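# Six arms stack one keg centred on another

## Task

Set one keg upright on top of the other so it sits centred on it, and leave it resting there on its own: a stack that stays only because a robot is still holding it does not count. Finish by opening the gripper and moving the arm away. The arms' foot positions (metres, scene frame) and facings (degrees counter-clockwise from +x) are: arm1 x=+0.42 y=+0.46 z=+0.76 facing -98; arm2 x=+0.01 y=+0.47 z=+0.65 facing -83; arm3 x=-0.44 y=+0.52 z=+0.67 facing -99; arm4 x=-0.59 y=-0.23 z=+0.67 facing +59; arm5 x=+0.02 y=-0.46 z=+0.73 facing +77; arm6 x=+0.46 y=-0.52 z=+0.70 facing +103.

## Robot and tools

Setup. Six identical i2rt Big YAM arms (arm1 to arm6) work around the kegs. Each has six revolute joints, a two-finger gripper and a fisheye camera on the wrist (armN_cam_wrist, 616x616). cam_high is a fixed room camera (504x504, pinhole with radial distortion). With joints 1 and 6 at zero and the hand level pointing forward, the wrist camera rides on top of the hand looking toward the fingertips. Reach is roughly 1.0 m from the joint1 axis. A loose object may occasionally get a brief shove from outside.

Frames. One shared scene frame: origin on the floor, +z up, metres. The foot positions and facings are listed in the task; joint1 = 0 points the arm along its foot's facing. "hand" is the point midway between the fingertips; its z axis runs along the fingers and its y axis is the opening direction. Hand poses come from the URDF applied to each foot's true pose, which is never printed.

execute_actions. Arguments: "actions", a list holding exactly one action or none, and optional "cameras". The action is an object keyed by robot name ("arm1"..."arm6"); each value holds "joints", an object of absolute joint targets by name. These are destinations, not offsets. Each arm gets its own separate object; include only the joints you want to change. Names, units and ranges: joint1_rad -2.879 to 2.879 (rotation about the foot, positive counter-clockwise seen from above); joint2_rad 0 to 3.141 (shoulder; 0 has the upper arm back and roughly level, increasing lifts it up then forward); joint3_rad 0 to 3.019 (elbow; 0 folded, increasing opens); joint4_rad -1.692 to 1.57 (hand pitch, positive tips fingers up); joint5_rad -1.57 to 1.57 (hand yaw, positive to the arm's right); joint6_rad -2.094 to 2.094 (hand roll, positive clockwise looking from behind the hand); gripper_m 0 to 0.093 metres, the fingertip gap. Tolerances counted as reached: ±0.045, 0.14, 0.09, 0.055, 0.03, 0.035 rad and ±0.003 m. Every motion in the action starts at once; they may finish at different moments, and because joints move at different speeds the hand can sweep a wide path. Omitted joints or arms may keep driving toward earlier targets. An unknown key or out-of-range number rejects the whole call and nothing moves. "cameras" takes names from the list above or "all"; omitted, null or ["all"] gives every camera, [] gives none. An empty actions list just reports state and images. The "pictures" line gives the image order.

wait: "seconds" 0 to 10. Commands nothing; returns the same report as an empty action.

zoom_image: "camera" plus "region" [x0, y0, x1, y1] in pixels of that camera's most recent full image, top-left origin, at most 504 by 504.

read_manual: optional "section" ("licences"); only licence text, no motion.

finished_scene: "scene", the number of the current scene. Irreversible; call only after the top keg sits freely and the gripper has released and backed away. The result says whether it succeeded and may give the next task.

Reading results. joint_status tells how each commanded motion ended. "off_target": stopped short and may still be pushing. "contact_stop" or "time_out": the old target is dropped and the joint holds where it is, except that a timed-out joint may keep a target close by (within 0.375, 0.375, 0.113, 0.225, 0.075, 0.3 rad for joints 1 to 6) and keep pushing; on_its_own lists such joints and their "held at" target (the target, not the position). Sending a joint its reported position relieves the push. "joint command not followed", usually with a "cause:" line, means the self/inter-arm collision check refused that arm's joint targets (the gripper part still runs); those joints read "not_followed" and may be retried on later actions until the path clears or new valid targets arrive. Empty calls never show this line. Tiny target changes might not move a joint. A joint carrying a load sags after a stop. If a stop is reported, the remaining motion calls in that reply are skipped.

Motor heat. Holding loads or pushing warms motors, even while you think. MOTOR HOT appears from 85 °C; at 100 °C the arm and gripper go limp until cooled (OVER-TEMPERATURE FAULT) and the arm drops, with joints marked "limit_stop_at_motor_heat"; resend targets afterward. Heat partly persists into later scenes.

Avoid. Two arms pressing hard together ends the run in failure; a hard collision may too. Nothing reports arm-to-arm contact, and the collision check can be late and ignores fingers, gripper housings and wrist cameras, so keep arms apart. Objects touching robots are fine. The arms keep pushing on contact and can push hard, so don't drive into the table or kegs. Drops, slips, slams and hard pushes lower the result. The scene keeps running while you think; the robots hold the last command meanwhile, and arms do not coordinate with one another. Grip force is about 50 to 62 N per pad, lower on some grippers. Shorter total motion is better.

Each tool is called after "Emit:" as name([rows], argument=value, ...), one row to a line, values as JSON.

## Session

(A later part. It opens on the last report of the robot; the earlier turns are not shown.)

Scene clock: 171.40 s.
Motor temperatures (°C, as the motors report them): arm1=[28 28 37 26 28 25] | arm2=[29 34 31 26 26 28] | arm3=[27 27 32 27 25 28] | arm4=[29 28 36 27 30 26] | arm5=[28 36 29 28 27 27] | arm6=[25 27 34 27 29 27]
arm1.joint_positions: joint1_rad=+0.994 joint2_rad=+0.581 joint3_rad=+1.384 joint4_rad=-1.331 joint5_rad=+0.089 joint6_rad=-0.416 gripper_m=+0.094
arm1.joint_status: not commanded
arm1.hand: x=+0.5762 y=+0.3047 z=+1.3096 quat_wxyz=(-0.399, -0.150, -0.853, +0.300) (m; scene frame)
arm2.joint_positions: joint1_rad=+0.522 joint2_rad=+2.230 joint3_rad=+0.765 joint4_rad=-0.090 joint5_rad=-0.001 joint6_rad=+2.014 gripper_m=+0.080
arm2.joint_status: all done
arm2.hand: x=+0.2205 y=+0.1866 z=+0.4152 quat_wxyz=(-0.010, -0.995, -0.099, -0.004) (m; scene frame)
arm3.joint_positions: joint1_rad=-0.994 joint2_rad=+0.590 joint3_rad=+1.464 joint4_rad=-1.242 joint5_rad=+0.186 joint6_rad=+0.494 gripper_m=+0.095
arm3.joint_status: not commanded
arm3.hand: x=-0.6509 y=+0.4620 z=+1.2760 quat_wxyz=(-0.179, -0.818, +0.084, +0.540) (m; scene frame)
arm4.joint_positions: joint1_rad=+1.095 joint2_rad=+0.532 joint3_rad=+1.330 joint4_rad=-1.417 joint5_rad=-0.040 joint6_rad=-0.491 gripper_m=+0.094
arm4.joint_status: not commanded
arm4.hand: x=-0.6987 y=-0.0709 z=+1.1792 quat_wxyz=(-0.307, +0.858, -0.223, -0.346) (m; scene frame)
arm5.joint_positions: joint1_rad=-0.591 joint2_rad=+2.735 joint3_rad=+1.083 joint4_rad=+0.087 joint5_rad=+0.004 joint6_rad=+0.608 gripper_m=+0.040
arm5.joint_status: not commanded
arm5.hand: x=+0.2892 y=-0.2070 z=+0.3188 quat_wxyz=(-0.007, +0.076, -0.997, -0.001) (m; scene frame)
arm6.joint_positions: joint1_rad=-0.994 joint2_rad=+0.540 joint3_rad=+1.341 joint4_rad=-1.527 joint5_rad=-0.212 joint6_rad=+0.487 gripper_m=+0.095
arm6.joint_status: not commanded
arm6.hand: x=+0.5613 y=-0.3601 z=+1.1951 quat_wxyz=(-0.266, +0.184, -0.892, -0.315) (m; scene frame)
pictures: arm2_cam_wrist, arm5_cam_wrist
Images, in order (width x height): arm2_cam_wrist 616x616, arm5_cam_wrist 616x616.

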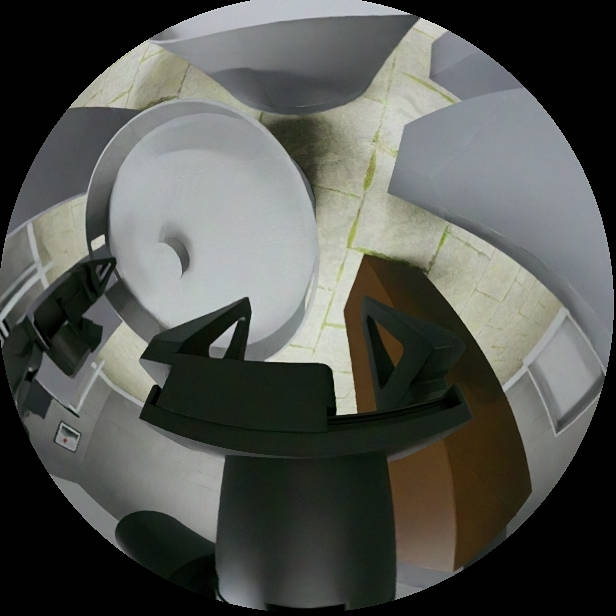

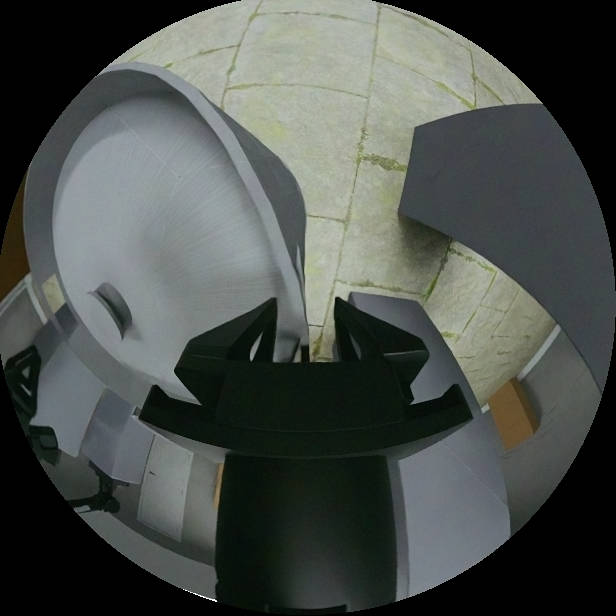

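Emit:
execute_actions([
  {"arm2":{"joints":{"joint1_rad":0.55,"joint2_rad":2.405,"joint3_rad":0.815,"joint4_rad":-0.01}},"arm5":{"joints":{"gripper_m":0}}},
], cameras=[])

Emit:
execute_actions([
  {"arm2":{"joints":{"joint2_rad":2.505,"joint3_rad":0.872,"joint4_rad":0.05,"gripper_m":0.06}}},
], cameras=[])

Emit:
execute_actions([
  {"arm2":{"joints":{"joint2_rad":2.548,"joint3_rad":0.9,"joint4_rad":0.065,"gripper_m":0.04}}},
], cameras=["arm2_cam_wrist","arm5_cam_wrist"])

Scene clock: 176.43 s.
Motor temperatures (°C, as the motors report them): arm1=[28 28 37 26 28 25] | arm2=[29 34 31 26 26 28] | arm3=[27 27 32 27 25 28] | arm4=[29 28 36 27 30 26] | arm5=[28 35 29 28 27 27] | arm6=[25 27 34 27 29 27]
arm1.joint_positions: joint1_rad=+0.994 joint2_rad=+0.581 joint3_rad=+1.384 joint4_rad=-1.331 joint5_rad=+0.089 joint6_rad=-0.416 gripper_m=+0.094
arm1.joint_status: not commanded
arm1.hand: x=+0.5762 y=+0.3047 z=+1.3096 quat_wxyz=(-0.399, -0.150, -0.853, +0.300) (m; scene frame)
arm2.joint_positions: joint1_rad=+0.540 joint2_rad=+2.409 joint3_rad=+0.814 joint4_rad=-0.019 joint5_rad=-0.001 joint6_rad=+2.015 gripper_m=+0.080
arm2.joint_status: all done
arm2.hand: x=+0.2115 y=+0.2078 z=+0.3582 quat_wxyz=(+0.015, -0.994, -0.107, +0.011) (m; scene frame)
arm3.joint_positions: joint1_rad=-0.994 joint2_rad=+0.590 joint3_rad=+1.464 joint4_rad=-1.242 joint5_rad=+0.186 joint6_rad=+0.494 gripper_m=+0.095
arm3.joint_status: not commanded
arm3.hand: x=-0.6509 y=+0.4620 z=+1.2760 quat_wxyz=(-0.179, -0.818, +0.084, +0.540) (m; scene frame)
arm4.joint_positions: joint1_rad=+1.095 joint2_rad=+0.532 joint3_rad=+1.330 joint4_rad=-1.417 joint5_rad=-0.040 joint6_rad=-0.491 gripper_m=+0.094
arm4.joint_status: not commanded
arm4.hand: x=-0.6987 y=-0.0709 z=+1.1792 quat_wxyz=(-0.307, +0.858, -0.223, -0.346) (m; scene frame)
arm5.joint_positions: joint1_rad=-0.591 joint2_rad=+2.735 joint3_rad=+1.084 joint4_rad=+0.089 joint5_rad=+0.001 joint6_rad=+0.615 gripper_m=+0.001
arm5.joint_status: all done
arm5.hand: x=+0.2894 y=-0.2056 z=+0.3188 quat_wxyz=(-0.007, +0.073, -0.997, -0.004) (m; scene frame)
arm6.joint_positions: joint1_rad=-0.994 joint2_rad=+0.540 joint3_rad=+1.341 joint4_rad=-1.527 joint5_rad=-0.212 joint6_rad=+0.487 gripper_m=+0.095
arm6.joint_status: not commanded
arm6.hand: x=+0.5613 y=-0.3601 z=+1.1951 quat_wxyz=(-0.266, +0.184, -0.892, -0.315) (m; scene frame)
pictures: none
No camera images: the call's "cameras" was empty. Leave "cameras" out to get every camera's image.

Scene clock: 177.23 s.
Motor temperatures (°C, as the motors report them): arm1=[28 28 37 26 28 25] | arm2=[29 34 31 26 26 28] | arm3=[27 27 32 27 25 28] | arm4=[29 28 36 27 30 26] | arm5=[28 35 29 28 27 27] | arm6=[25 27 34 27 29 27]
arm1.joint_positions: joint1_rad=+0.994 joint2_rad=+0.581 joint3_rad=+1.384 joint4_rad=-1.331 joint5_rad=+0.089 joint6_rad=-0.416 gripper_m=+0.094
arm1.joint_status: not commanded
arm1.hand: x=+0.5762 y=+0.3047 z=+1.3096 quat_wxyz=(-0.399, -0.150, -0.853, +0.300) (m; scene frame)
arm2.joint_positions: joint1_rad=+0.540 joint2_rad=+2.495 joint3_rad=+0.873 joint4_rad=+0.040 joint5_rad=-0.001 joint6_rad=+2.015 gripper_m=+0.060
arm2.joint_status: all done
arm2.hand: x=+0.2199 y=+0.1969 z=+0.3294 quat_wxyz=(+0.002, -0.994, -0.107, +0.003) (m; scene frame)
arm3.joint_positions: joint1_rad=-0.994 joint2_rad=+0.590 joint3_rad=+1.464 joint4_rad=-1.242 joint5_rad=+0.186 joint6_rad=+0.494 gripper_m=+0.095
arm3.joint_status: not commanded
arm3.hand: x=-0.6509 y=+0.4620 z=+1.2760 quat_wxyz=(-0.179, -0.818, +0.084, +0.540) (m; scene frame)
arm4.joint_positions: joint1_rad=+1.095 joint2_rad=+0.532 joint3_rad=+1.330 joint4_rad=-1.417 joint5_rad=-0.040 joint6_rad=-0.491 gripper_m=+0.094
arm4.joint_status: not commanded
arm4.hand: x=-0.6987 y=-0.0709 z=+1.1792 quat_wxyz=(-0.307, +0.858, -0.223, -0.346) (m; scene frame)
arm5.joint_positions: joint1_rad=-0.591 joint2_rad=+2.735 joint3_rad=+1.084 joint4_rad=+0.089 joint5_rad=+0.001 joint6_rad=+0.615 gripper_m=+0.001
arm5.joint_status: not commanded
arm5.hand: x=+0.2894 y=-0.2056 z=+0.3188 quat_wxyz=(-0.007, +0.073, -0.997, -0.004) (m; scene frame)
arm6.joint_positions: joint1_rad=-0.994 joint2_rad=+0.540 joint3_rad=+1.341 joint4_rad=-1.527 joint5_rad=-0.212 joint6_rad=+0.487 gripper_m=+0.095
arm6.joint_status: not commanded
arm6.hand: x=+0.5613 y=-0.3601 z=+1.1951 quat_wxyz=(-0.266, +0.184, -0.892, -0.315) (m; scene frame)
pictures: none
No camera images: the call's "cameras" was empty. Leave "cameras" out to get every camera's image.

Scene clock: 177.93 s.
Motor temperatures (°C, as the motors report them): arm1=[28 28 37 26 28 25] | arm2=[29 33 31 26 26 28] | arm3=[27 27 32 27 25 28] | arm4=[29 28 36 27 30 26] | arm5=[28 35 29 28 27 27] | arm6=[25 27 34 27 29 27]
arm1.joint_positions: joint1_rad=+0.994 joint2_rad=+0.581 joint3_rad=+1.384 joint4_rad=-1.331 joint5_rad=+0.089 joint6_rad=-0.416 gripper_m=+0.094
arm1.joint_status: not commanded
arm1.hand: x=+0.5762 y=+0.3047 z=+1.3096 quat_wxyz=(-0.399, -0.150, -0.853, +0.300) (m; scene frame)
arm2.joint_positions: joint1_rad=+0.540 joint2_rad=+2.532 joint3_rad=+0.896 joint4_rad=+0.053 joint5_rad=-0.001 joint6_rad=+2.015 gripper_m=+0.040
arm2.joint_status: all done
arm2.hand: x=+0.2200 y=+0.1967 z=+0.3169 quat_wxyz=(+0.002, -0.994, -0.107, +0.003) (m; scene frame)
arm3.joint_positions: joint1_rad=-0.994 joint2_rad=+0.590 joint3_rad=+1.464 joint4_rad=-1.242 joint5_rad=+0.186 joint6_rad=+0.494 gripper_m=+0.095
arm3.joint_status: not commanded
arm3.hand: x=-0.6509 y=+0.4620 z=+1.2760 quat_wxyz=(-0.179, -0.818, +0.084, +0.540) (m; scene frame)
arm4.joint_positions: joint1_rad=+1.095 joint2_rad=+0.532 joint3_rad=+1.330 joint4_rad=-1.417 joint5_rad=-0.040 joint6_rad=-0.491 gripper_m=+0.094
arm4.joint_status: not commanded
arm4.hand: x=-0.6987 y=-0.0709 z=+1.1792 quat_wxyz=(-0.307, +0.858, -0.223, -0.346) (m; scene frame)
arm5.joint_positions: joint1_rad=-0.591 joint2_rad=+2.735 joint3_rad=+1.084 joint4_rad=+0.089 joint5_rad=+0.001 joint6_rad=+0.615 gripper_m=+0.001
arm5.joint_status: not commanded
arm5.hand: x=+0.2894 y=-0.2056 z=+0.3188 quat_wxyz=(-0.007, +0.073, -0.997, -0.004) (m; scene frame)
arm6.joint_positions: joint1_rad=-0.994 joint2_rad=+0.540 joint3_rad=+1.341 joint4_rad=-1.527 joint5_rad=-0.212 joint6_rad=+0.487 gripper_m=+0.095
arm6.joint_status: not commanded
arm6.hand: x=+0.5613 y=-0.3601 z=+1.1951 quat_wxyz=(-0.266, +0.184, -0.892, -0.315) (m; scene frame)
pictures: arm2_cam_wrist, arm5_cam_wrist
Images, in order (width x height): arm2_cam_wrist 616x616, arm5_cam_wrist 616x616.

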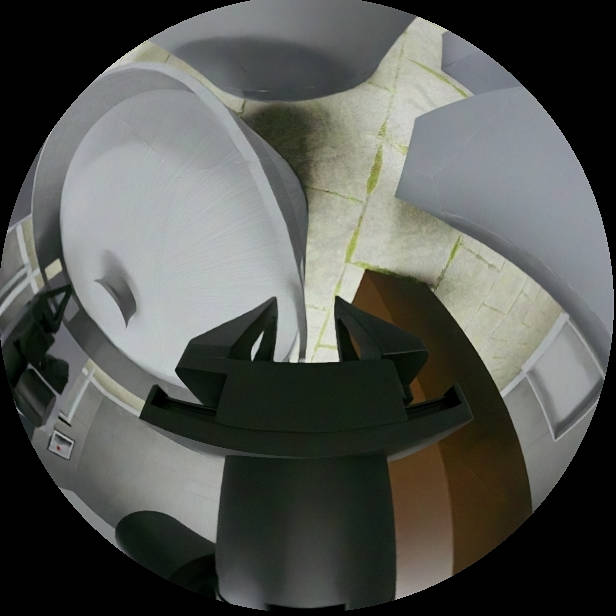

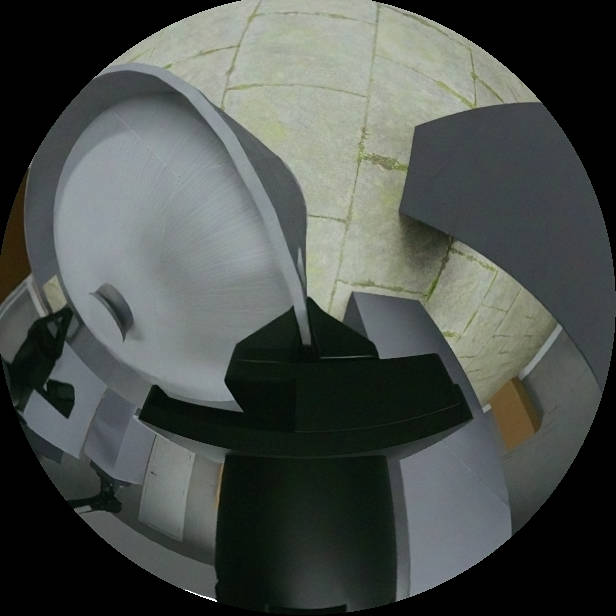

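Emit:
execute_actions([
  {"arm2":{"joints":{"gripper_m":0,"joint1_rad":0.53}}},
], cameras=[])

Emit:
execute_actions([
  {"arm5":{"joints":{"joint2_rad":2.40,"joint3_rad":1.0,"joint4_rad":0.054}},"arm2":{"joints":{"joint2_rad":2.165,"joint3_rad":0.83,"joint4_rad":-0.005}}},
], cameras=["arm2_cam_wrist","arm5_cam_wrist"])

Scene clock: 186.73 s.
Motor temperatures (°C, as the motors report them): arm1=[28 28 37 26 28 25] | arm2=[29 33 30 26 26 28] | arm3=[27 27 32 27 25 28] | arm4=[29 28 36 27 30 26] | arm5=[28 34 29 28 27 27] | arm6=[25 27 34 27 29 27]
arm1.joint_positions: joint1_rad=+0.994 joint2_rad=+0.581 joint3_rad=+1.384 joint4_rad=-1.331 joint5_rad=+0.089 joint6_rad=-0.416 gripper_m=+0.094
arm1.joint_status: not commanded
arm1.hand: x=+0.5762 y=+0.3047 z=+1.3096 quat_wxyz=(-0.399, -0.150, -0.853, +0.300) (m; scene frame)
arm2.joint_positions: joint1_rad=+0.538 joint2_rad=+2.532 joint3_rad=+0.898 joint4_rad=+0.057 joint5_rad=+0.000 joint6_rad=+2.045 gripper_m=+0.002
arm2.joint_status: all done
arm2.hand: x=+0.2210 y=+0.1941 z=+0.3169 quat_wxyz=(-0.001, -0.996, -0.092, +0.002) (m; scene frame)
arm3.joint_positions: joint1_rad=-0.994 joint2_rad=+0.590 joint3_rad=+1.464 joint4_rad=-1.242 joint5_rad=+0.186 joint6_rad=+0.494 gripper_m=+0.095
arm3.joint_status: not commanded
arm3.hand: x=-0.6509 y=+0.4620 z=+1.2760 quat_wxyz=(-0.179, -0.818, +0.084, +0.540) (m; scene frame)
arm4.joint_positions: joint1_rad=+1.095 joint2_rad=+0.532 joint3_rad=+1.330 joint4_rad=-1.417 joint5_rad=-0.040 joint6_rad=-0.491 gripper_m=+0.094
arm4.joint_status: not commanded
arm4.hand: x=-0.6987 y=-0.0709 z=+1.1792 quat_wxyz=(-0.307, +0.858, -0.223, -0.346) (m; scene frame)
arm5.joint_positions: joint1_rad=-0.591 joint2_rad=+2.735 joint3_rad=+1.084 joint4_rad=+0.089 joint5_rad=+0.001 joint6_rad=+0.615 gripper_m=+0.001
arm5.joint_status: not commanded
arm5.hand: x=+0.2894 y=-0.2056 z=+0.3188 quat_wxyz=(-0.007, +0.073, -0.997, -0.004) (m; scene frame)
arm6.joint_positions: joint1_rad=-0.994 joint2_rad=+0.540 joint3_rad=+1.341 joint4_rad=-1.527 joint5_rad=-0.212 joint6_rad=+0.487 gripper_m=+0.095
arm6.joint_status: not commanded
arm6.hand: x=+0.5613 y=-0.3601 z=+1.1951 quat_wxyz=(-0.266, +0.184, -0.892, -0.315) (m; scene frame)
pictures: none
No camera images: the call's "cameras" was empty. Leave "cameras" out to get every camera's image.

Scene clock: 189.10 s.
Motor temperatures (°C, as the motors report them): arm1=[28 28 37 26 28 25] | arm2=[29 33 30 26 26 28] | arm3=[27 27 32 27 25 28] | arm4=[29 28 36 27 30 26] | arm5=[28 35 29 28 27 27] | arm6=[25 27 34 27 29 27]
arm1.joint_positions: joint1_rad=+0.994 joint2_rad=+0.581 joint3_rad=+1.384 joint4_rad=-1.331 joint5_rad=+0.089 joint6_rad=-0.416 gripper_m=+0.094
arm1.joint_status: not commanded
arm1.hand: x=+0.5762 y=+0.3047 z=+1.3096 quat_wxyz=(-0.399, -0.150, -0.853, +0.300) (m; scene frame)
arm2.joint_positions: joint1_rad=+0.534 joint2_rad=+2.386 joint3_rad=+0.820 joint4_rad=-0.006 joint5_rad=+0.000 joint6_rad=+2.031 gripper_m=+0.002
arm2.joint_status: joint2_rad time_out (moved -0.147 of -0.367); the others done
arm2.on_its_own: joint2_rad reads +2.386 and still pushes toward +2.165 since a time_out
arm2.hand: x=+0.2199 y=+0.1936 z=+0.3654 quat_wxyz=(-0.003, -0.995, -0.097, +0.000) (m; scene frame)
arm3.joint_positions: joint1_rad=-0.994 joint2_rad=+0.590 joint3_rad=+1.464 joint4_rad=-1.242 joint5_rad=+0.186 joint6_rad=+0.494 gripper_m=+0.095
arm3.joint_status: not commanded
arm3.hand: x=-0.6509 y=+0.4620 z=+1.2760 quat_wxyz=(-0.179, -0.818, +0.084, +0.540) (m; scene frame)
arm4.joint_positions: joint1_rad=+1.095 joint2_rad=+0.532 joint3_rad=+1.330 joint4_rad=-1.417 joint5_rad=-0.040 joint6_rad=-0.491 gripper_m=+0.094
arm4.joint_status: not commanded
arm4.hand: x=-0.6987 y=-0.0709 z=+1.1792 quat_wxyz=(-0.307, +0.858, -0.223, -0.346) (m; scene frame)
arm5.joint_positions: joint1_rad=-0.588 joint2_rad=+2.602 joint3_rad=+1.003 joint4_rad=+0.050 joint5_rad=+0.004 joint6_rad=+0.609 gripper_m=+0.001
arm5.joint_status: joint2_rad time_out (moved -0.133 of -0.335); the others done
arm5.on_its_own: joint2_rad reads +2.602 and still pushes toward +2.400 since a time_out
arm5.hand: x=+0.2946 y=-0.2000 z=+0.3666 quat_wxyz=(-0.013, +0.077, -0.997, -0.007) (m; scene frame)
arm6.joint_positions: joint1_rad=-0.994 joint2_rad=+0.540 joint3_rad=+1.341 joint4_rad=-1.527 joint5_rad=-0.212 joint6_rad=+0.487 gripper_m=+0.095
arm6.joint_status: not commanded
arm6.hand: x=+0.5613 y=-0.3601 z=+1.1951 quat_wxyz=(-0.266, +0.184, -0.892, -0.315) (m; scene frame)
pictures: arm2_cam_wrist, arm5_cam_wrist
Images, in order (width x height): arm2_cam_wrist 616x616, arm5_cam_wrist 616x616.

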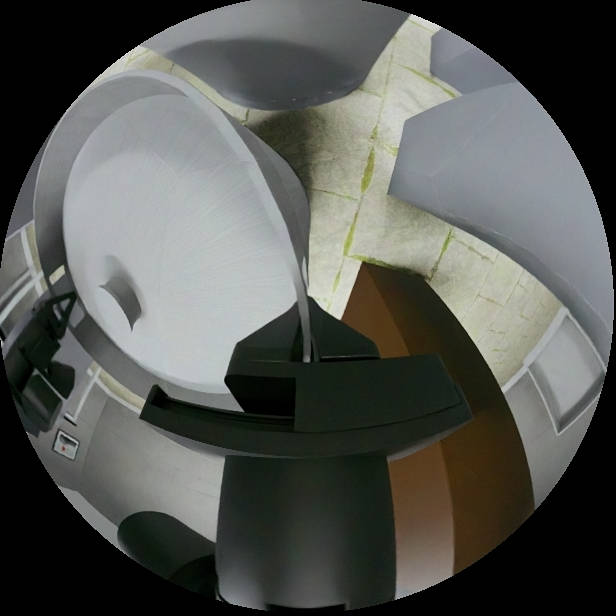

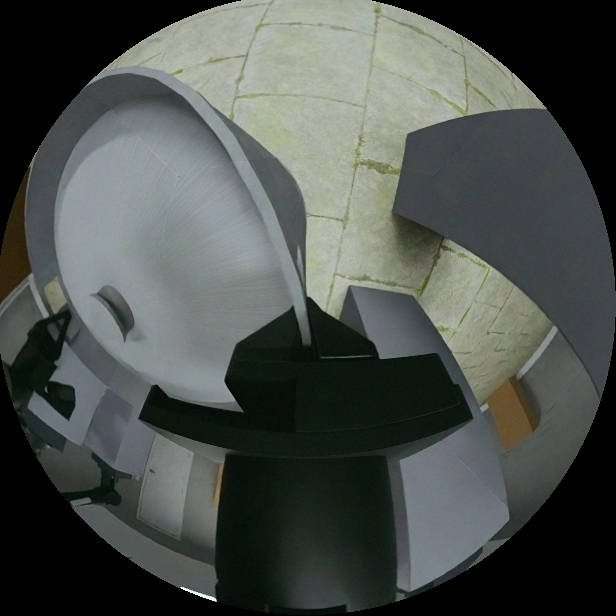

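To z=.48.

Emit:
execute_actions([
  {"arm5":{"joints":{"joint2_rad":2.085,"joint3_rad":0.845,"joint4_rad":-0.121}},"arm2":{"joints":{"joint2_rad":1.82,"joint3_rad":0.75,"joint4_rad":-0.272}}},
], cameras=["arm2_cam_wrist"])

Scene clock: 193.70 s.
Motor temperatures (°C, as the motors report them): arm1=[28 28 37 26 28 25] | arm2=[29 34 30 26 26 28] | arm3=[27 27 32 27 25 28] | arm4=[29 28 36 27 30 26] | arm5=[28 36 29 28 27 27] | arm6=[25 27 34 27 29 27]
arm1.joint_positions: joint1_rad=+0.994 joint2_rad=+0.581 joint3_rad=+1.384 joint4_rad=-1.331 joint5_rad=+0.089 joint6_rad=-0.416 gripper_m=+0.094
arm1.joint_status: not commanded
arm1.hand: x=+0.5762 y=+0.3047 z=+1.3096 quat_wxyz=(-0.399, -0.150, -0.853, +0.300) (m; scene frame)
arm2.joint_positions: joint1_rad=+0.526 joint2_rad=+2.009 joint3_rad=+0.711 joint4_rad=-0.268 joint5_rad=+0.001 joint6_rad=+2.027 gripper_m=+0.002
arm2.joint_status: joint2_rad time_out (moved -0.376 of -0.566); the others done
arm2.on_its_own: joint2_rad reads +2.009 and still pushes toward +1.820 since a time_out
arm2.hand: x=+0.2191 y=+0.1907 z=+0.4832 quat_wxyz=(-0.006, -0.995, -0.095, +0.000) (m; scene frame)
arm3.joint_positions: joint1_rad=-0.994 joint2_rad=+0.590 joint3_rad=+1.464 joint4_rad=-1.242 joint5_rad=+0.186 joint6_rad=+0.494 gripper_m=+0.095
arm3.joint_status: not commanded
arm3.hand: x=-0.6509 y=+0.4620 z=+1.2760 quat_wxyz=(-0.179, -0.818, +0.084, +0.540) (m; scene frame)
arm4.joint_positions: joint1_rad=+1.095 joint2_rad=+0.532 joint3_rad=+1.330 joint4_rad=-1.417 joint5_rad=-0.040 joint6_rad=-0.491 gripper_m=+0.094
arm4.joint_status: not commanded
arm4.hand: x=-0.6987 y=-0.0709 z=+1.1792 quat_wxyz=(-0.307, +0.858, -0.223, -0.346) (m; scene frame)
arm5.joint_positions: joint1_rad=-0.589 joint2_rad=+2.257 joint3_rad=+0.822 joint4_rad=-0.119 joint5_rad=-0.006 joint6_rad=+0.615 gripper_m=+0.001
arm5.joint_status: joint2_rad time_out (moved -0.345 of -0.517); the others done
arm5.on_its_own: joint2_rad reads +2.257 and still pushes toward +2.085 since a time_out
arm5.hand: x=+0.2891 y=-0.2031 z=+0.4837 quat_wxyz=(-0.008, +0.074, -0.997, -0.009) (m; scene frame)
arm6.joint_positions: joint1_rad=-0.994 joint2_rad=+0.540 joint3_rad=+1.341 joint4_rad=-1.527 joint5_rad=-0.212 joint6_rad=+0.487 gripper_m=+0.095
arm6.joint_status: not commanded
arm6.hand: x=+0.5613 y=-0.3601 z=+1.1951 quat_wxyz=(-0.266, +0.184, -0.892, -0.315) (m; scene frame)
pictures: arm2_cam_wrist
Images, in order (width x height): arm2_cam_wrist 616x616.

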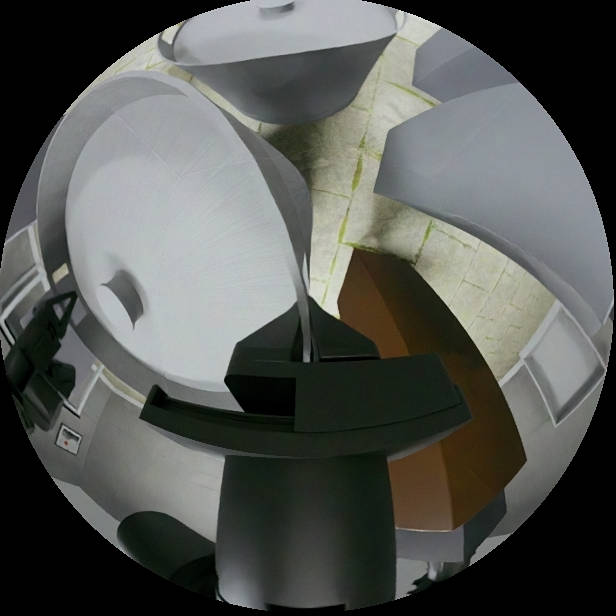

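z=.60.

Emit:
execute_actions([
  {"arm5":{"joints":{"joint2_rad":1.73,"joint3_rad":0.81,"joint4_rad":-0.417}},"arm2":{"joints":{"joint2_rad":1.47,"joint3_rad":0.795,"joint4_rad":-0.64}}},
], cameras=[])

Scene clock: 198.73 s.
Motor temperatures (°C, as the motors report them): arm1=[28 28 37 26 28 25] | arm2=[29 35 32 26 26 28] | arm3=[27 27 32 27 25 28] | arm4=[29 28 36 27 30 26] | arm5=[28 37 30 28 27 27] | arm6=[25 27 34 27 29 27]
arm1.joint_positions: joint1_rad=+0.994 joint2_rad=+0.581 joint3_rad=+1.384 joint4_rad=-1.331 joint5_rad=+0.089 joint6_rad=-0.416 gripper_m=+0.094
arm1.joint_status: not commanded
arm1.hand: x=+0.5762 y=+0.3047 z=+1.3096 quat_wxyz=(-0.399, -0.150, -0.853, +0.300) (m; scene frame)
arm2.joint_positions: joint1_rad=+0.526 joint2_rad=+1.649 joint3_rad=+0.713 joint4_rad=-0.627 joint5_rad=+0.009 joint6_rad=+2.027 gripper_m=+0.002
arm2.joint_status: joint2_rad time_out (moved -0.361 of -0.539); the others done
arm2.on_its_own: joint2_rad reads +1.649 and still pushes toward +1.470 since a time_out
arm2.hand: x=+0.2178 y=+0.1910 z=+0.6019 quat_wxyz=(-0.009, -0.995, -0.095, +0.002) (m; scene frame)
arm3.joint_positions: joint1_rad=-0.994 joint2_rad=+0.590 joint3_rad=+1.464 joint4_rad=-1.242 joint5_rad=+0.186 joint6_rad=+0.494 gripper_m=+0.095
arm3.joint_status: not commanded
arm3.hand: x=-0.6509 y=+0.4620 z=+1.2760 quat_wxyz=(-0.179, -0.818, +0.084, +0.540) (m; scene frame)
arm4.joint_positions: joint1_rad=+1.095 joint2_rad=+0.532 joint3_rad=+1.330 joint4_rad=-1.417 joint5_rad=-0.040 joint6_rad=-0.491 gripper_m=+0.094
arm4.joint_status: not commanded
arm4.hand: x=-0.6987 y=-0.0709 z=+1.1792 quat_wxyz=(-0.307, +0.858, -0.223, -0.346) (m; scene frame)
arm5.joint_positions: joint1_rad=-0.581 joint2_rad=+1.893 joint3_rad=+0.748 joint4_rad=-0.405 joint5_rad=-0.012 joint6_rad=+0.619 gripper_m=+0.001
arm5.joint_status: joint2_rad time_out (moved -0.363 of -0.527); the others done
arm5.on_its_own: joint2_rad reads +1.893 and still pushes toward +1.730 since a time_out
arm5.hand: x=+0.2846 y=-0.2015 z=+0.6019 quat_wxyz=(-0.008, +0.075, -0.997, -0.012) (m; scene frame)
arm6.joint_positions: joint1_rad=-0.994 joint2_rad=+0.540 joint3_rad=+1.341 joint4_rad=-1.527 joint5_rad=-0.212 joint6_rad=+0.487 gripper_m=+0.095
arm6.joint_status: not commanded
arm6.hand: x=+0.5613 y=-0.3601 z=+1.1951 quat_wxyz=(-0.266, +0.184, -0.892, -0.315) (m; scene frame)
pictures: none
No camera images: the call's "cameras" was empty. Leave "cameras" out to get every camera's image.

Emit:
execute_actions([
  {"arm5":{"joints":{"joint2_rad":1.395,"joint3_rad":0.905,"joint4_rad":-0.815}},"arm2":{"joints":{"joint2_rad":1.2,"joint3_rad":0.975,"joint4_rad":-1.06}}},
], cameras=["arm2_cam_wrist","cam_high"])

Scene clock: 203.57 s.
Motor temperatures (°C, as the motors report them): arm1=[28 28 37 26 28 25] | arm2=[29 35 36 26 26 28] | arm3=[27 27 32 27 25 28] | arm4=[29 28 36 27 30 26] | arm5=[28 37 31 28 27 27] | arm6=[25 27 34 27 29 27]
arm1.joint_positions: joint1_rad=+0.994 joint2_rad=+0.581 joint3_rad=+1.384 joint4_rad=-1.331 joint5_rad=+0.089 joint6_rad=-0.416 gripper_m=+0.094
arm1.joint_status: not commanded
arm1.hand: x=+0.5762 y=+0.3047 z=+1.3096 quat_wxyz=(-0.399, -0.150, -0.853, +0.300) (m; scene frame)
arm2.joint_positions: joint1_rad=+0.516 joint2_rad=+1.358 joint3_rad=+0.801 joint4_rad=-0.995 joint5_rad=+0.023 joint6_rad=+2.018 gripper_m=+0.002
arm2.joint_status: joint2_rad time_out (moved -0.291 of -0.449); joint3_rad time_out (moved +0.087 of +0.262); joint4_rad time_out (moved -0.368 of -0.433)
arm2.on_its_own: joint2_rad reads +1.358 and still pushes toward +1.200 since a time_out; joint3_rad reads +0.801 and still pushes toward +0.913 since a time_out; joint4_rad reads -0.995 and still pushes toward -1.060 since a time_out
arm2.hand: x=+0.2064 y=+0.1968 z=+0.7197 quat_wxyz=(-0.017, -0.995, -0.094, +0.005) (m; scene frame)
arm3.joint_positions: joint1_rad=-0.994 joint2_rad=+0.590 joint3_rad=+1.464 joint4_rad=-1.242 joint5_rad=+0.186 joint6_rad=+0.494 gripper_m=+0.095
arm3.joint_status: not commanded
arm3.hand: x=-0.6509 y=+0.4620 z=+1.2760 quat_wxyz=(-0.179, -0.818, +0.084, +0.540) (m; scene frame)
arm4.joint_positions: joint1_rad=+1.095 joint2_rad=+0.532 joint3_rad=+1.330 joint4_rad=-1.417 joint5_rad=-0.040 joint6_rad=-0.491 gripper_m=+0.094
arm4.joint_status: not commanded
arm4.hand: x=-0.6987 y=-0.0709 z=+1.1792 quat_wxyz=(-0.307, +0.858, -0.223, -0.346) (m; scene frame)
arm5.joint_positions: joint1_rad=-0.555 joint2_rad=+1.537 joint3_rad=+0.780 joint4_rad=-0.772 joint5_rad=-0.034 joint6_rad=+0.645 gripper_m=+0.001
arm5.joint_status: joint2_rad time_out (moved -0.356 of -0.498); joint3_rad time_out (moved +0.031 of +0.157); the others done
arm5.on_its_own: joint2_rad reads +1.537 and still pushes toward +1.395 since a time_out; joint3_rad reads +0.780 and still pushes toward +0.892 since a time_out
arm5.hand: x=+0.2710 y=-0.1955 z=+0.7306 quat_wxyz=(-0.008, +0.076, -0.997, -0.027) (m; scene frame)
arm6.joint_positions: joint1_rad=-0.994 joint2_rad=+0.540 joint3_rad=+1.341 joint4_rad=-1.527 joint5_rad=-0.212 joint6_rad=+0.487 gripper_m=+0.095
arm6.joint_status: not commanded
arm6.hand: x=+0.5613 y=-0.3601 z=+1.1951 quat_wxyz=(-0.266, +0.184, -0.892, -0.315) (m; scene frame)
pictures: arm2_cam_wrist, cam_high
Images, in order (width x height): arm2_cam_wrist 616x616, cam_high 504x504.

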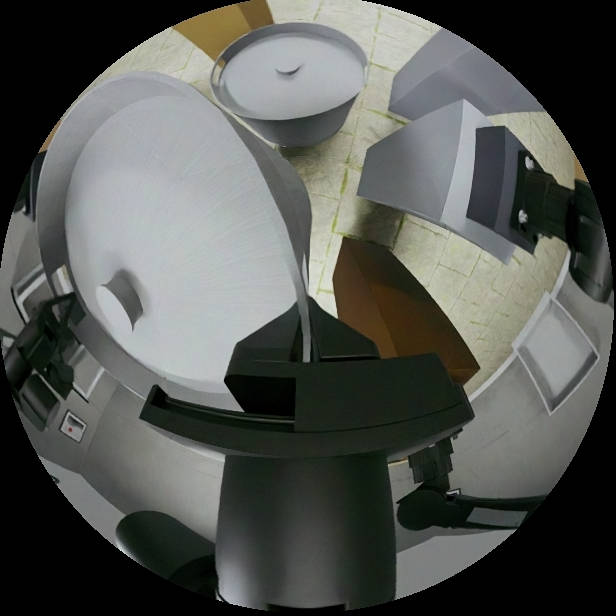

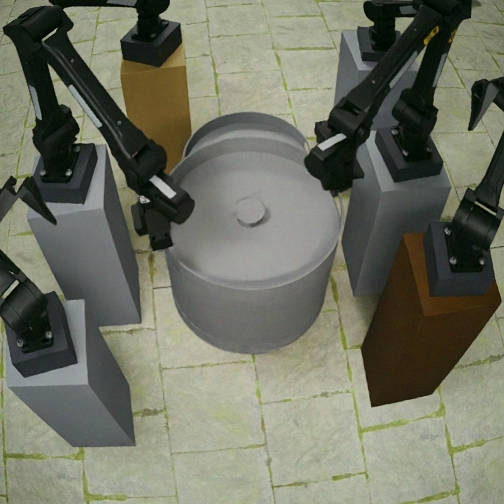

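Emit:
execute_actions(actions=[], cameras=[])

Scene clock: 205.03 s.
Motor temperatures (°C, as the motors report them): arm1=[28 28 37 26 28 25] | arm2=[29 35 37 26 26 28] | arm3=[27 27 32 27 25 28] | arm4=[29 28 36 27 30 26] | arm5=[28 37 32 28 28 27] | arm6=[25 27 34 27 29 27]
arm1.joint_positions: joint1_rad=+0.994 joint2_rad=+0.581 joint3_rad=+1.384 joint4_rad=-1.331 joint5_rad=+0.089 joint6_rad=-0.416 gripper_m=+0.094
arm1.joint_status: not commanded
arm1.hand: x=+0.5762 y=+0.3047 z=+1.3096 quat_wxyz=(-0.399, -0.150, -0.853, +0.300) (m; scene frame)
arm2.joint_positions: joint1_rad=+0.516 joint2_rad=+1.358 joint3_rad=+0.801 joint4_rad=-0.995 joint5_rad=+0.023 joint6_rad=+2.018 gripper_m=+0.002
arm2.joint_status: joint2_rad time_out (moved -0.291 of -0.449); joint3_rad time_out (moved +0.087 of +0.262); joint4_rad time_out (moved -0.368 of -0.433)
arm2.on_its_own: joint2_rad reads +1.358 and still pushes toward +1.200 since a time_out; joint3_rad reads +0.801 and still pushes toward +0.913 since a time_out; joint4_rad reads -0.995 and still pushes toward -1.060 since a time_out
arm2.hand: x=+0.2064 y=+0.1968 z=+0.7197 quat_wxyz=(-0.017, -0.995, -0.094, +0.005) (m; scene frame)
arm3.joint_positions: joint1_rad=-0.994 joint2_rad=+0.590 joint3_rad=+1.464 joint4_rad=-1.242 joint5_rad=+0.186 joint6_rad=+0.494 gripper_m=+0.095
arm3.joint_status: not commanded
arm3.hand: x=-0.6509 y=+0.4620 z=+1.2760 quat_wxyz=(-0.179, -0.818, +0.084, +0.540) (m; scene frame)
arm4.joint_positions: joint1_rad=+1.095 joint2_rad=+0.532 joint3_rad=+1.330 joint4_rad=-1.417 joint5_rad=-0.040 joint6_rad=-0.491 gripper_m=+0.094
arm4.joint_status: not commanded
arm4.hand: x=-0.6987 y=-0.0709 z=+1.1792 quat_wxyz=(-0.307, +0.858, -0.223, -0.346) (m; scene frame)
arm5.joint_positions: joint1_rad=-0.555 joint2_rad=+1.537 joint3_rad=+0.780 joint4_rad=-0.772 joint5_rad=-0.034 joint6_rad=+0.645 gripper_m=+0.001
arm5.joint_status: joint2_rad time_out (moved -0.356 of -0.498); joint3_rad time_out (moved +0.031 of +0.157); the others done
arm5.on_its_own: joint2_rad reads +1.537 and still pushes toward +1.395 since a time_out; joint3_rad reads +0.780 and still pushes toward +0.892 since a time_out
arm5.hand: x=+0.2710 y=-0.1955 z=+0.7306 quat_wxyz=(-0.008, +0.076, -0.997, -0.027) (m; scene frame)
arm6.joint_positions: joint1_rad=-0.994 joint2_rad=+0.540 joint3_rad=+1.341 joint4_rad=-1.527 joint5_rad=-0.212 joint6_rad=+0.487 gripper_m=+0.095
arm6.joint_status: not commanded
arm6.hand: x=+0.5613 y=-0.3601 z=+1.1951 quat_wxyz=(-0.266, +0.184, -0.892, -0.315) (m; scene frame)
pictures: none
No camera images: the call's "cameras" was empty. Leave "cameras" out to get every camera's image.

Emit:
execute_actions([
  {"arm5":{"joints":{"joint1_rad":-0.333,"joint2_rad":1.29,"joint3_rad":0.755,"joint4_rad":-0.792,"joint6_rad":0.862}},"arm2":{"joints":{"joint1_rad":0.258,"joint2_rad":1.065,"joint3_rad":0.82,"joint4_rad":-1.073,"joint6_rad":1.758}}},
], cameras=["arm2_cam_wrist","cam_high"])

Scene clock: 212.83 s.
Motor temperatures (°C, as the motors report them): arm1=[28 28 38 26 28 25] | arm2=[29 35 41 26 26 28] | arm3=[27 27 32 27 25 28] | arm4=[29 28 36 27 30 26] | arm5=[28 36 35 28 28 27] | arm6=[25 27 34 27 29 27]
arm1.joint_positions: joint1_rad=+0.994 joint2_rad=+0.581 joint3_rad=+1.384 joint4_rad=-1.331 joint5_rad=+0.089 joint6_rad=-0.416 gripper_m=+0.094
arm1.joint_status: not commanded
arm1.hand: x=+0.5762 y=+0.3047 z=+1.3096 quat_wxyz=(-0.399, -0.150, -0.853, +0.300) (m; scene frame)
arm2.joint_positions: joint1_rad=+0.247 joint2_rad=+1.244 joint3_rad=+0.702 joint4_rad=-1.044 joint5_rad=+0.006 joint6_rad=+1.751 gripper_m=+0.002
arm2.joint_status: joint2_rad time_out (moved -0.114 of -0.293); joint3_rad time_out (moved -0.098 of +0.019); the others done
arm2.on_its_own: joint2_rad reads +1.244 and still pushes toward +1.065 since a time_out; joint3_rad reads +0.702 and still pushes toward +0.815 since a time_out
arm2.hand: x=+0.1122 y=+0.2010 z=+0.7206 quat_wxyz=(+0.003, -0.996, -0.094, +0.005) (m; scene frame)
arm3.joint_positions: joint1_rad=-0.994 joint2_rad=+0.590 joint3_rad=+1.464 joint4_rad=-1.242 joint5_rad=+0.186 joint6_rad=+0.494 gripper_m=+0.095
arm3.joint_status: not commanded
arm3.hand: x=-0.6509 y=+0.4620 z=+1.2760 quat_wxyz=(-0.179, -0.818, +0.084, +0.540) (m; scene frame)
arm4.joint_positions: joint1_rad=+1.095 joint2_rad=+0.532 joint3_rad=+1.330 joint4_rad=-1.417 joint5_rad=-0.040 joint6_rad=-0.491 gripper_m=+0.094
arm4.joint_status: not commanded
arm4.hand: x=-0.6987 y=-0.0709 z=+1.1792 quat_wxyz=(-0.307, +0.858, -0.223, -0.346) (m; scene frame)
arm5.joint_positions: joint1_rad=-0.315 joint2_rad=+1.450 joint3_rad=+0.641 joint4_rad=-0.759 joint5_rad=-0.015 joint6_rad=+0.890 gripper_m=+0.001
arm5.joint_status: joint2_rad time_out (moved -0.087 of -0.247); joint3_rad time_out (moved -0.138 of -0.025); the others done
arm5.on_its_own: joint2_rad reads +1.450 and still pushes toward +1.290 since a time_out; joint3_rad reads +0.641 and still pushes toward +0.754 since a time_out
arm5.hand: x=+0.1750 y=-0.1936 z=+0.7193 quat_wxyz=(+0.002, +0.074, -0.997, -0.007) (m; scene frame)
arm6.joint_positions: joint1_rad=-0.994 joint2_rad=+0.540 joint3_rad=+1.341 joint4_rad=-1.527 joint5_rad=-0.212 joint6_rad=+0.487 gripper_m=+0.095
arm6.joint_status: not commanded
arm6.hand: x=+0.5613 y=-0.3601 z=+1.1951 quat_wxyz=(-0.266, +0.184, -0.892, -0.315) (m; scene frame)
pictures: arm2_cam_wrist, cam_high
Images, in order (width x height): arm2_cam_wrist 616x616, cam_high 504x504.

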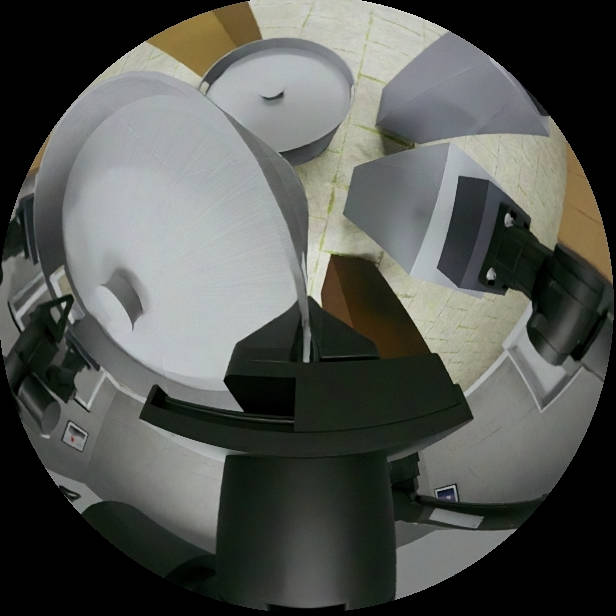

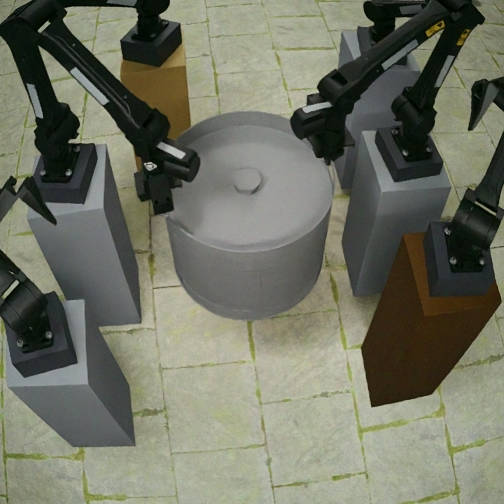

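Emit:
execute_actions([
  {"arm5":{"joints":{"joint1_rad":-0.01,"joint2_rad":1.215,"joint3_rad":0.705,"joint4_rad":-0.8,"joint6_rad":1.195}},"arm2":{"joints":{"joint1_rad":-0.095,"joint2_rad":0.945,"joint3_rad":0.76,"joint4_rad":-1.11,"joint6_rad":1.4}}},
], cameras=["arm2_cam_wrist","cam_high"])

Scene clock: 219.00 s.
Motor temperatures (°C, as the motors report them): arm1=[28 28 38 26 28 25] | arm2=[29 34 43 26 26 28] | arm3=[27 27 33 27 25 28] | arm4=[29 28 37 27 30 26] | arm5=[28 36 36 28 28 27] | arm6=[25 27 34 27 29 27]
arm1.joint_positions: joint1_rad=+0.994 joint2_rad=+0.581 joint3_rad=+1.384 joint4_rad=-1.331 joint5_rad=+0.089 joint6_rad=-0.416 gripper_m=+0.094
arm1.joint_status: not commanded
arm1.hand: x=+0.5762 y=+0.3047 z=+1.3096 quat_wxyz=(-0.399, -0.150, -0.853, +0.300) (m; scene frame)
arm2.joint_positions: joint1_rad=-0.098 joint2_rad=+1.093 joint3_rad=+0.628 joint4_rad=-1.092 joint5_rad=-0.005 joint6_rad=+1.397 gripper_m=+0.002
arm2.joint_status: joint2_rad time_out (moved -0.151 of -0.299); joint3_rad time_out (moved -0.074 of +0.058); the others done
arm2.on_its_own: joint2_rad reads +1.093 and still pushes toward +0.945 since a time_out; joint3_rad reads +0.628 and still pushes toward +0.743 since a time_out
arm2.hand: x=+0.0159 y=+0.2176 z=+0.7333 quat_wxyz=(-0.011, -0.995, -0.098, -0.002) (m; scene frame)
arm3.joint_positions: joint1_rad=-0.994 joint2_rad=+0.590 joint3_rad=+1.464 joint4_rad=-1.242 joint5_rad=+0.186 joint6_rad=+0.494 gripper_m=+0.095
arm3.joint_status: not commanded
arm3.hand: x=-0.6509 y=+0.4620 z=+1.2760 quat_wxyz=(-0.179, -0.818, +0.084, +0.540) (m; scene frame)
arm4.joint_positions: joint1_rad=+1.095 joint2_rad=+0.532 joint3_rad=+1.330 joint4_rad=-1.417 joint5_rad=-0.040 joint6_rad=-0.491 gripper_m=+0.094
arm4.joint_status: not commanded
arm4.hand: x=-0.6987 y=-0.0709 z=+1.1792 quat_wxyz=(-0.307, +0.858, -0.223, -0.346) (m; scene frame)
arm5.joint_positions: joint1_rad=+0.001 joint2_rad=+1.361 joint3_rad=+0.593 joint4_rad=-0.772 joint5_rad=-0.010 joint6_rad=+1.199 gripper_m=+0.001
arm5.joint_status: joint2_rad time_out (moved -0.089 of -0.235); joint3_rad time_out (moved -0.048 of +0.064); the others done
arm5.on_its_own: joint2_rad reads +1.361 and still pushes toward +1.215 since a time_out; joint3_rad reads +0.593 and still pushes toward +0.705 since a time_out
arm5.hand: x=+0.0820 y=-0.1748 z=+0.7302 quat_wxyz=(-0.003, +0.077, -0.997, -0.018) (m; scene frame)
arm6.joint_positions: joint1_rad=-0.994 joint2_rad=+0.540 joint3_rad=+1.341 joint4_rad=-1.527 joint5_rad=-0.212 joint6_rad=+0.487 gripper_m=+0.095
arm6.joint_status: not commanded
arm6.hand: x=+0.5613 y=-0.3601 z=+1.1951 quat_wxyz=(-0.266, +0.184, -0.892, -0.315) (m; scene frame)
pictures: arm2_cam_wrist, cam_high
Images, in order (width x height): arm2_cam_wrist 616x616, cam_high 504x504.

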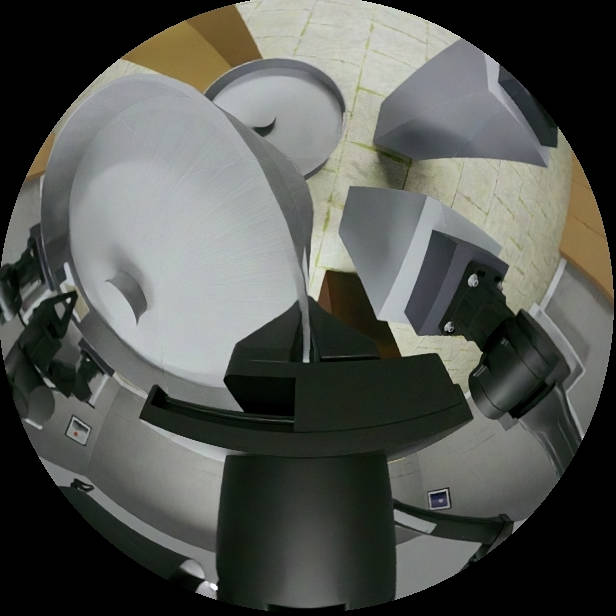

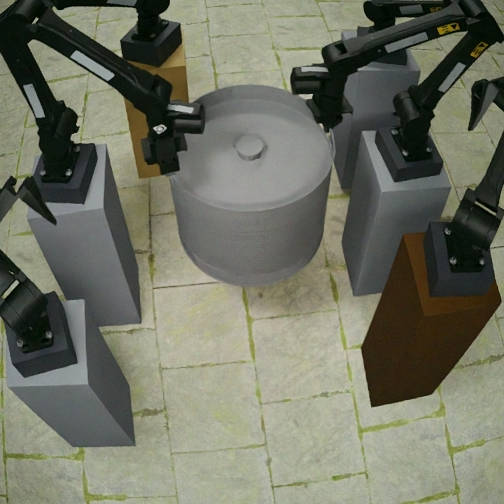

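Emit:
execute_actions([
  {"arm5":{"joints":{"joint1_rad":0.345,"joint2_rad":1.255,"joint3_rad":0.72,"joint4_rad":-0.8,"joint6_rad":1.545}},"arm2":{"joints":{"joint1_rad":-0.49,"joint2_rad":0.99,"joint3_rad":0.78,"joint4_rad":-1.105,"joint6_rad":1.005}}},
], cameras=["arm2_cam_wrist","cam_high"])

Scene clock: 228.40 s.
Motor temperatures (°C, as the motors report them): arm1=[28 28 38 26 28 25] | arm2=[29 34 47 26 26 28] | arm3=[27 27 33 27 25 28] | arm4=[29 28 37 27 30 26] | arm5=[28 36 38 28 28 27] | arm6=[25 27 34 27 29 27]
arm1.joint_positions: joint1_rad=+0.994 joint2_rad=+0.581 joint3_rad=+1.384 joint4_rad=-1.331 joint5_rad=+0.089 joint6_rad=-0.416 gripper_m=+0.094
arm1.joint_status: not commanded
arm1.hand: x=+0.5762 y=+0.3047 z=+1.3096 quat_wxyz=(-0.399, -0.150, -0.853, +0.300) (m; scene frame)
arm2.joint_positions: joint1_rad=-0.484 joint2_rad=+1.110 joint3_rad=+0.628 joint4_rad=-1.067 joint5_rad=-0.018 joint6_rad=+1.021 gripper_m=+0.002
arm2.joint_status: joint3_rad time_out (moved +0.000 of +0.152); the others done
arm2.on_its_own: joint3_rad reads +0.628 and still pushes toward +0.741 since a time_out
arm2.hand: x=-0.0796 y=+0.2282 z=+0.7294 quat_wxyz=(-0.017, -0.995, -0.093, -0.003) (m; scene frame)
arm3.joint_positions: joint1_rad=-0.994 joint2_rad=+0.590 joint3_rad=+1.464 joint4_rad=-1.242 joint5_rad=+0.186 joint6_rad=+0.494 gripper_m=+0.095
arm3.joint_status: not commanded
arm3.hand: x=-0.6509 y=+0.4620 z=+1.2760 quat_wxyz=(-0.179, -0.818, +0.084, +0.540) (m; scene frame)
arm4.joint_positions: joint1_rad=+1.095 joint2_rad=+0.532 joint3_rad=+1.330 joint4_rad=-1.417 joint5_rad=-0.040 joint6_rad=-0.491 gripper_m=+0.094
arm4.joint_status: not commanded
arm4.hand: x=-0.6987 y=-0.0709 z=+1.1792 quat_wxyz=(-0.307, +0.858, -0.223, -0.346) (m; scene frame)
arm5.joint_positions: joint1_rad=+0.347 joint2_rad=+1.361 joint3_rad=+0.593 joint4_rad=-0.753 joint5_rad=+0.000 joint6_rad=+1.549 gripper_m=+0.001
arm5.joint_status: joint3_rad time_out (moved +0.000 of +0.127); the others done
arm5.on_its_own: joint3_rad reads +0.593 and still pushes toward +0.706 since a time_out
arm5.hand: x=-0.0172 y=-0.1660 z=+0.7297 quat_wxyz=(-0.002, +0.075, -0.997, -0.026) (m; scene frame)
arm6.joint_positions: joint1_rad=-0.994 joint2_rad=+0.540 joint3_rad=+1.341 joint4_rad=-1.527 joint5_rad=-0.212 joint6_rad=+0.487 gripper_m=+0.095
arm6.joint_status: not commanded
arm6.hand: x=+0.5613 y=-0.3601 z=+1.1951 quat_wxyz=(-0.266, +0.184, -0.892, -0.315) (m; scene frame)
pictures: arm2_cam_wrist, cam_high
Images, in order (width x height): arm2_cam_wrist 616x616, cam_high 504x504.

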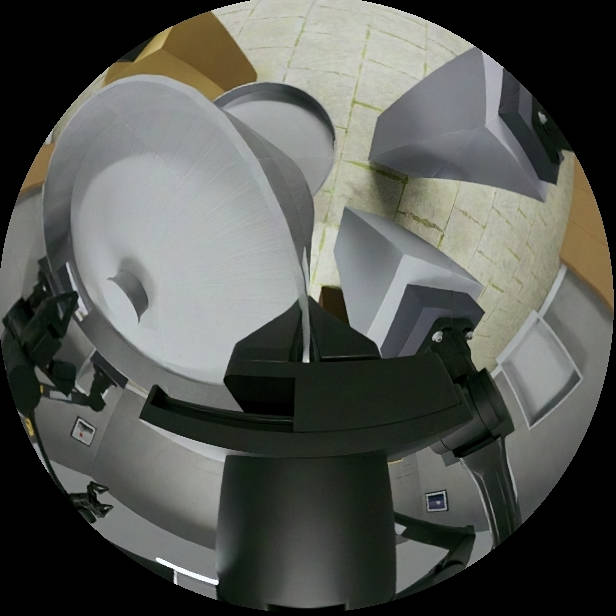

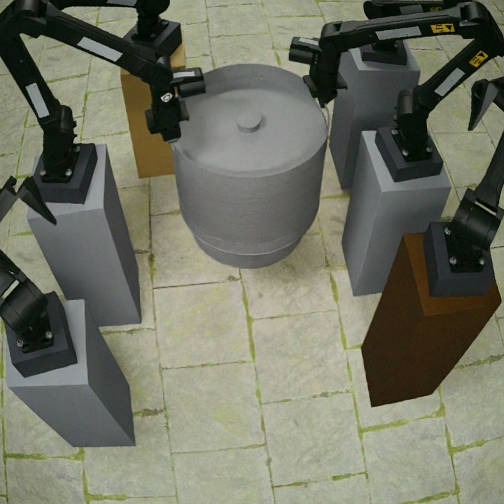

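Emit:
execute_actions([
  {"arm5":{"joints":{"joint1_rad":0.633,"joint2_rad":1.335,"joint3_rad":0.86,"joint4_rad":-0.81,"joint6_rad":1.83}},"arm2":{"joints":{"joint1_rad":-0.81,"joint2_rad":1.1,"joint3_rad":0.92,"joint4_rad":-1.08,"joint6_rad":0.69}}},
], cameras=["arm2_cam_wrist","arm5_cam_wrist","cam_high"])

Scene clock: 236.60 s.
Motor temperatures (°C, as the motors report them): arm1=[28 28 38 26 28 25] | arm2=[29 33 50 26 27 28] | arm3=[27 27 33 27 25 28] | arm4=[29 28 37 27 30 26] | arm5=[28 36 40 28 28 27] | arm6=[25 27 35 27 29 27]
arm1.joint_positions: joint1_rad=+0.994 joint2_rad=+0.581 joint3_rad=+1.384 joint4_rad=-1.331 joint5_rad=+0.089 joint6_rad=-0.416 gripper_m=+0.094
arm1.joint_status: not commanded
arm1.hand: x=+0.5762 y=+0.3047 z=+1.3096 quat_wxyz=(-0.399, -0.150, -0.853, +0.300) (m; scene frame)
arm2.joint_positions: joint1_rad=-0.798 joint2_rad=+1.238 joint3_rad=+0.704 joint4_rad=-1.051 joint5_rad=-0.021 joint6_rad=+0.714 gripper_m=+0.002
arm2.joint_status: joint3_rad time_out (moved +0.075 of +0.292); the others done
arm2.on_its_own: joint3_rad reads +0.704 and still pushes toward +0.819 since a time_out (your +0.920 is given up)
arm2.hand: x=-0.1679 y=+0.2447 z=+0.7223 quat_wxyz=(-0.005, -0.996, -0.089, -0.012) (m; scene frame)
arm3.joint_positions: joint1_rad=-0.994 joint2_rad=+0.590 joint3_rad=+1.464 joint4_rad=-1.242 joint5_rad=+0.186 joint6_rad=+0.494 gripper_m=+0.095
arm3.joint_status: not commanded
arm3.hand: x=-0.6509 y=+0.4620 z=+1.2760 quat_wxyz=(-0.179, -0.818, +0.084, +0.540) (m; scene frame)
arm4.joint_positions: joint1_rad=+1.095 joint2_rad=+0.532 joint3_rad=+1.330 joint4_rad=-1.417 joint5_rad=-0.040 joint6_rad=-0.491 gripper_m=+0.094
arm4.joint_status: not commanded
arm4.hand: x=-0.6987 y=-0.0709 z=+1.1792 quat_wxyz=(-0.307, +0.858, -0.223, -0.346) (m; scene frame)
arm5.joint_positions: joint1_rad=+0.627 joint2_rad=+1.472 joint3_rad=+0.705 joint4_rad=-0.772 joint5_rad=+0.012 joint6_rad=+1.835 gripper_m=+0.001
arm5.joint_status: joint3_rad time_out (moved +0.112 of +0.267); the others done
arm5.on_its_own: joint3_rad reads +0.705 and still pushes toward +0.818 since a time_out
arm5.hand: x=-0.1105 y=-0.1515 z=+0.7284 quat_wxyz=(-0.004, +0.072, -0.997, -0.018) (m; scene frame)
arm6.joint_positions: joint1_rad=-0.994 joint2_rad=+0.540 joint3_rad=+1.341 joint4_rad=-1.527 joint5_rad=-0.212 joint6_rad=+0.487 gripper_m=+0.095
arm6.joint_status: not commanded
arm6.hand: x=+0.5613 y=-0.3601 z=+1.1951 quat_wxyz=(-0.266, +0.184, -0.892, -0.315) (m; scene frame)
pictures: arm2_cam_wrist, arm5_cam_wrist, cam_high
Images, in order (width x height): arm2_cam_wrist 616x616, arm5_cam_wrist 616x616, cam_high 504x504.

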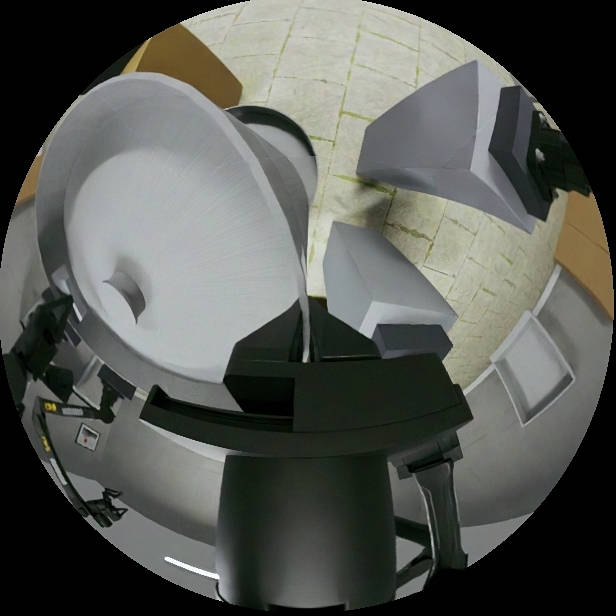

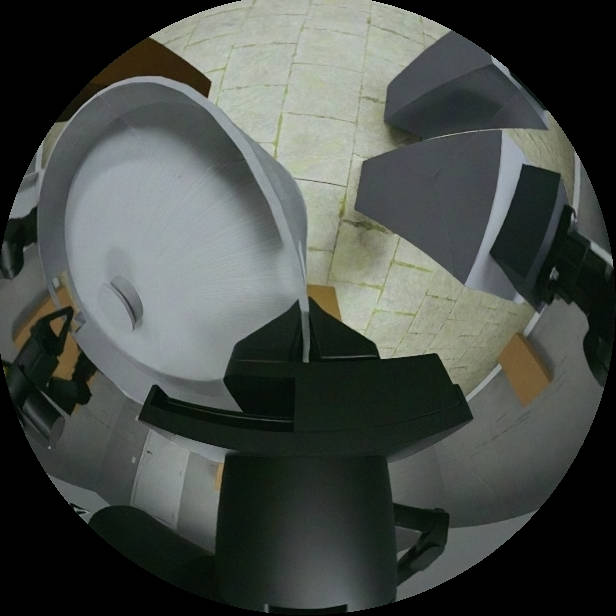

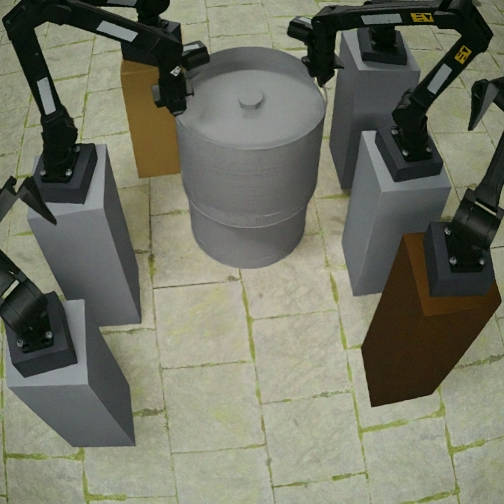

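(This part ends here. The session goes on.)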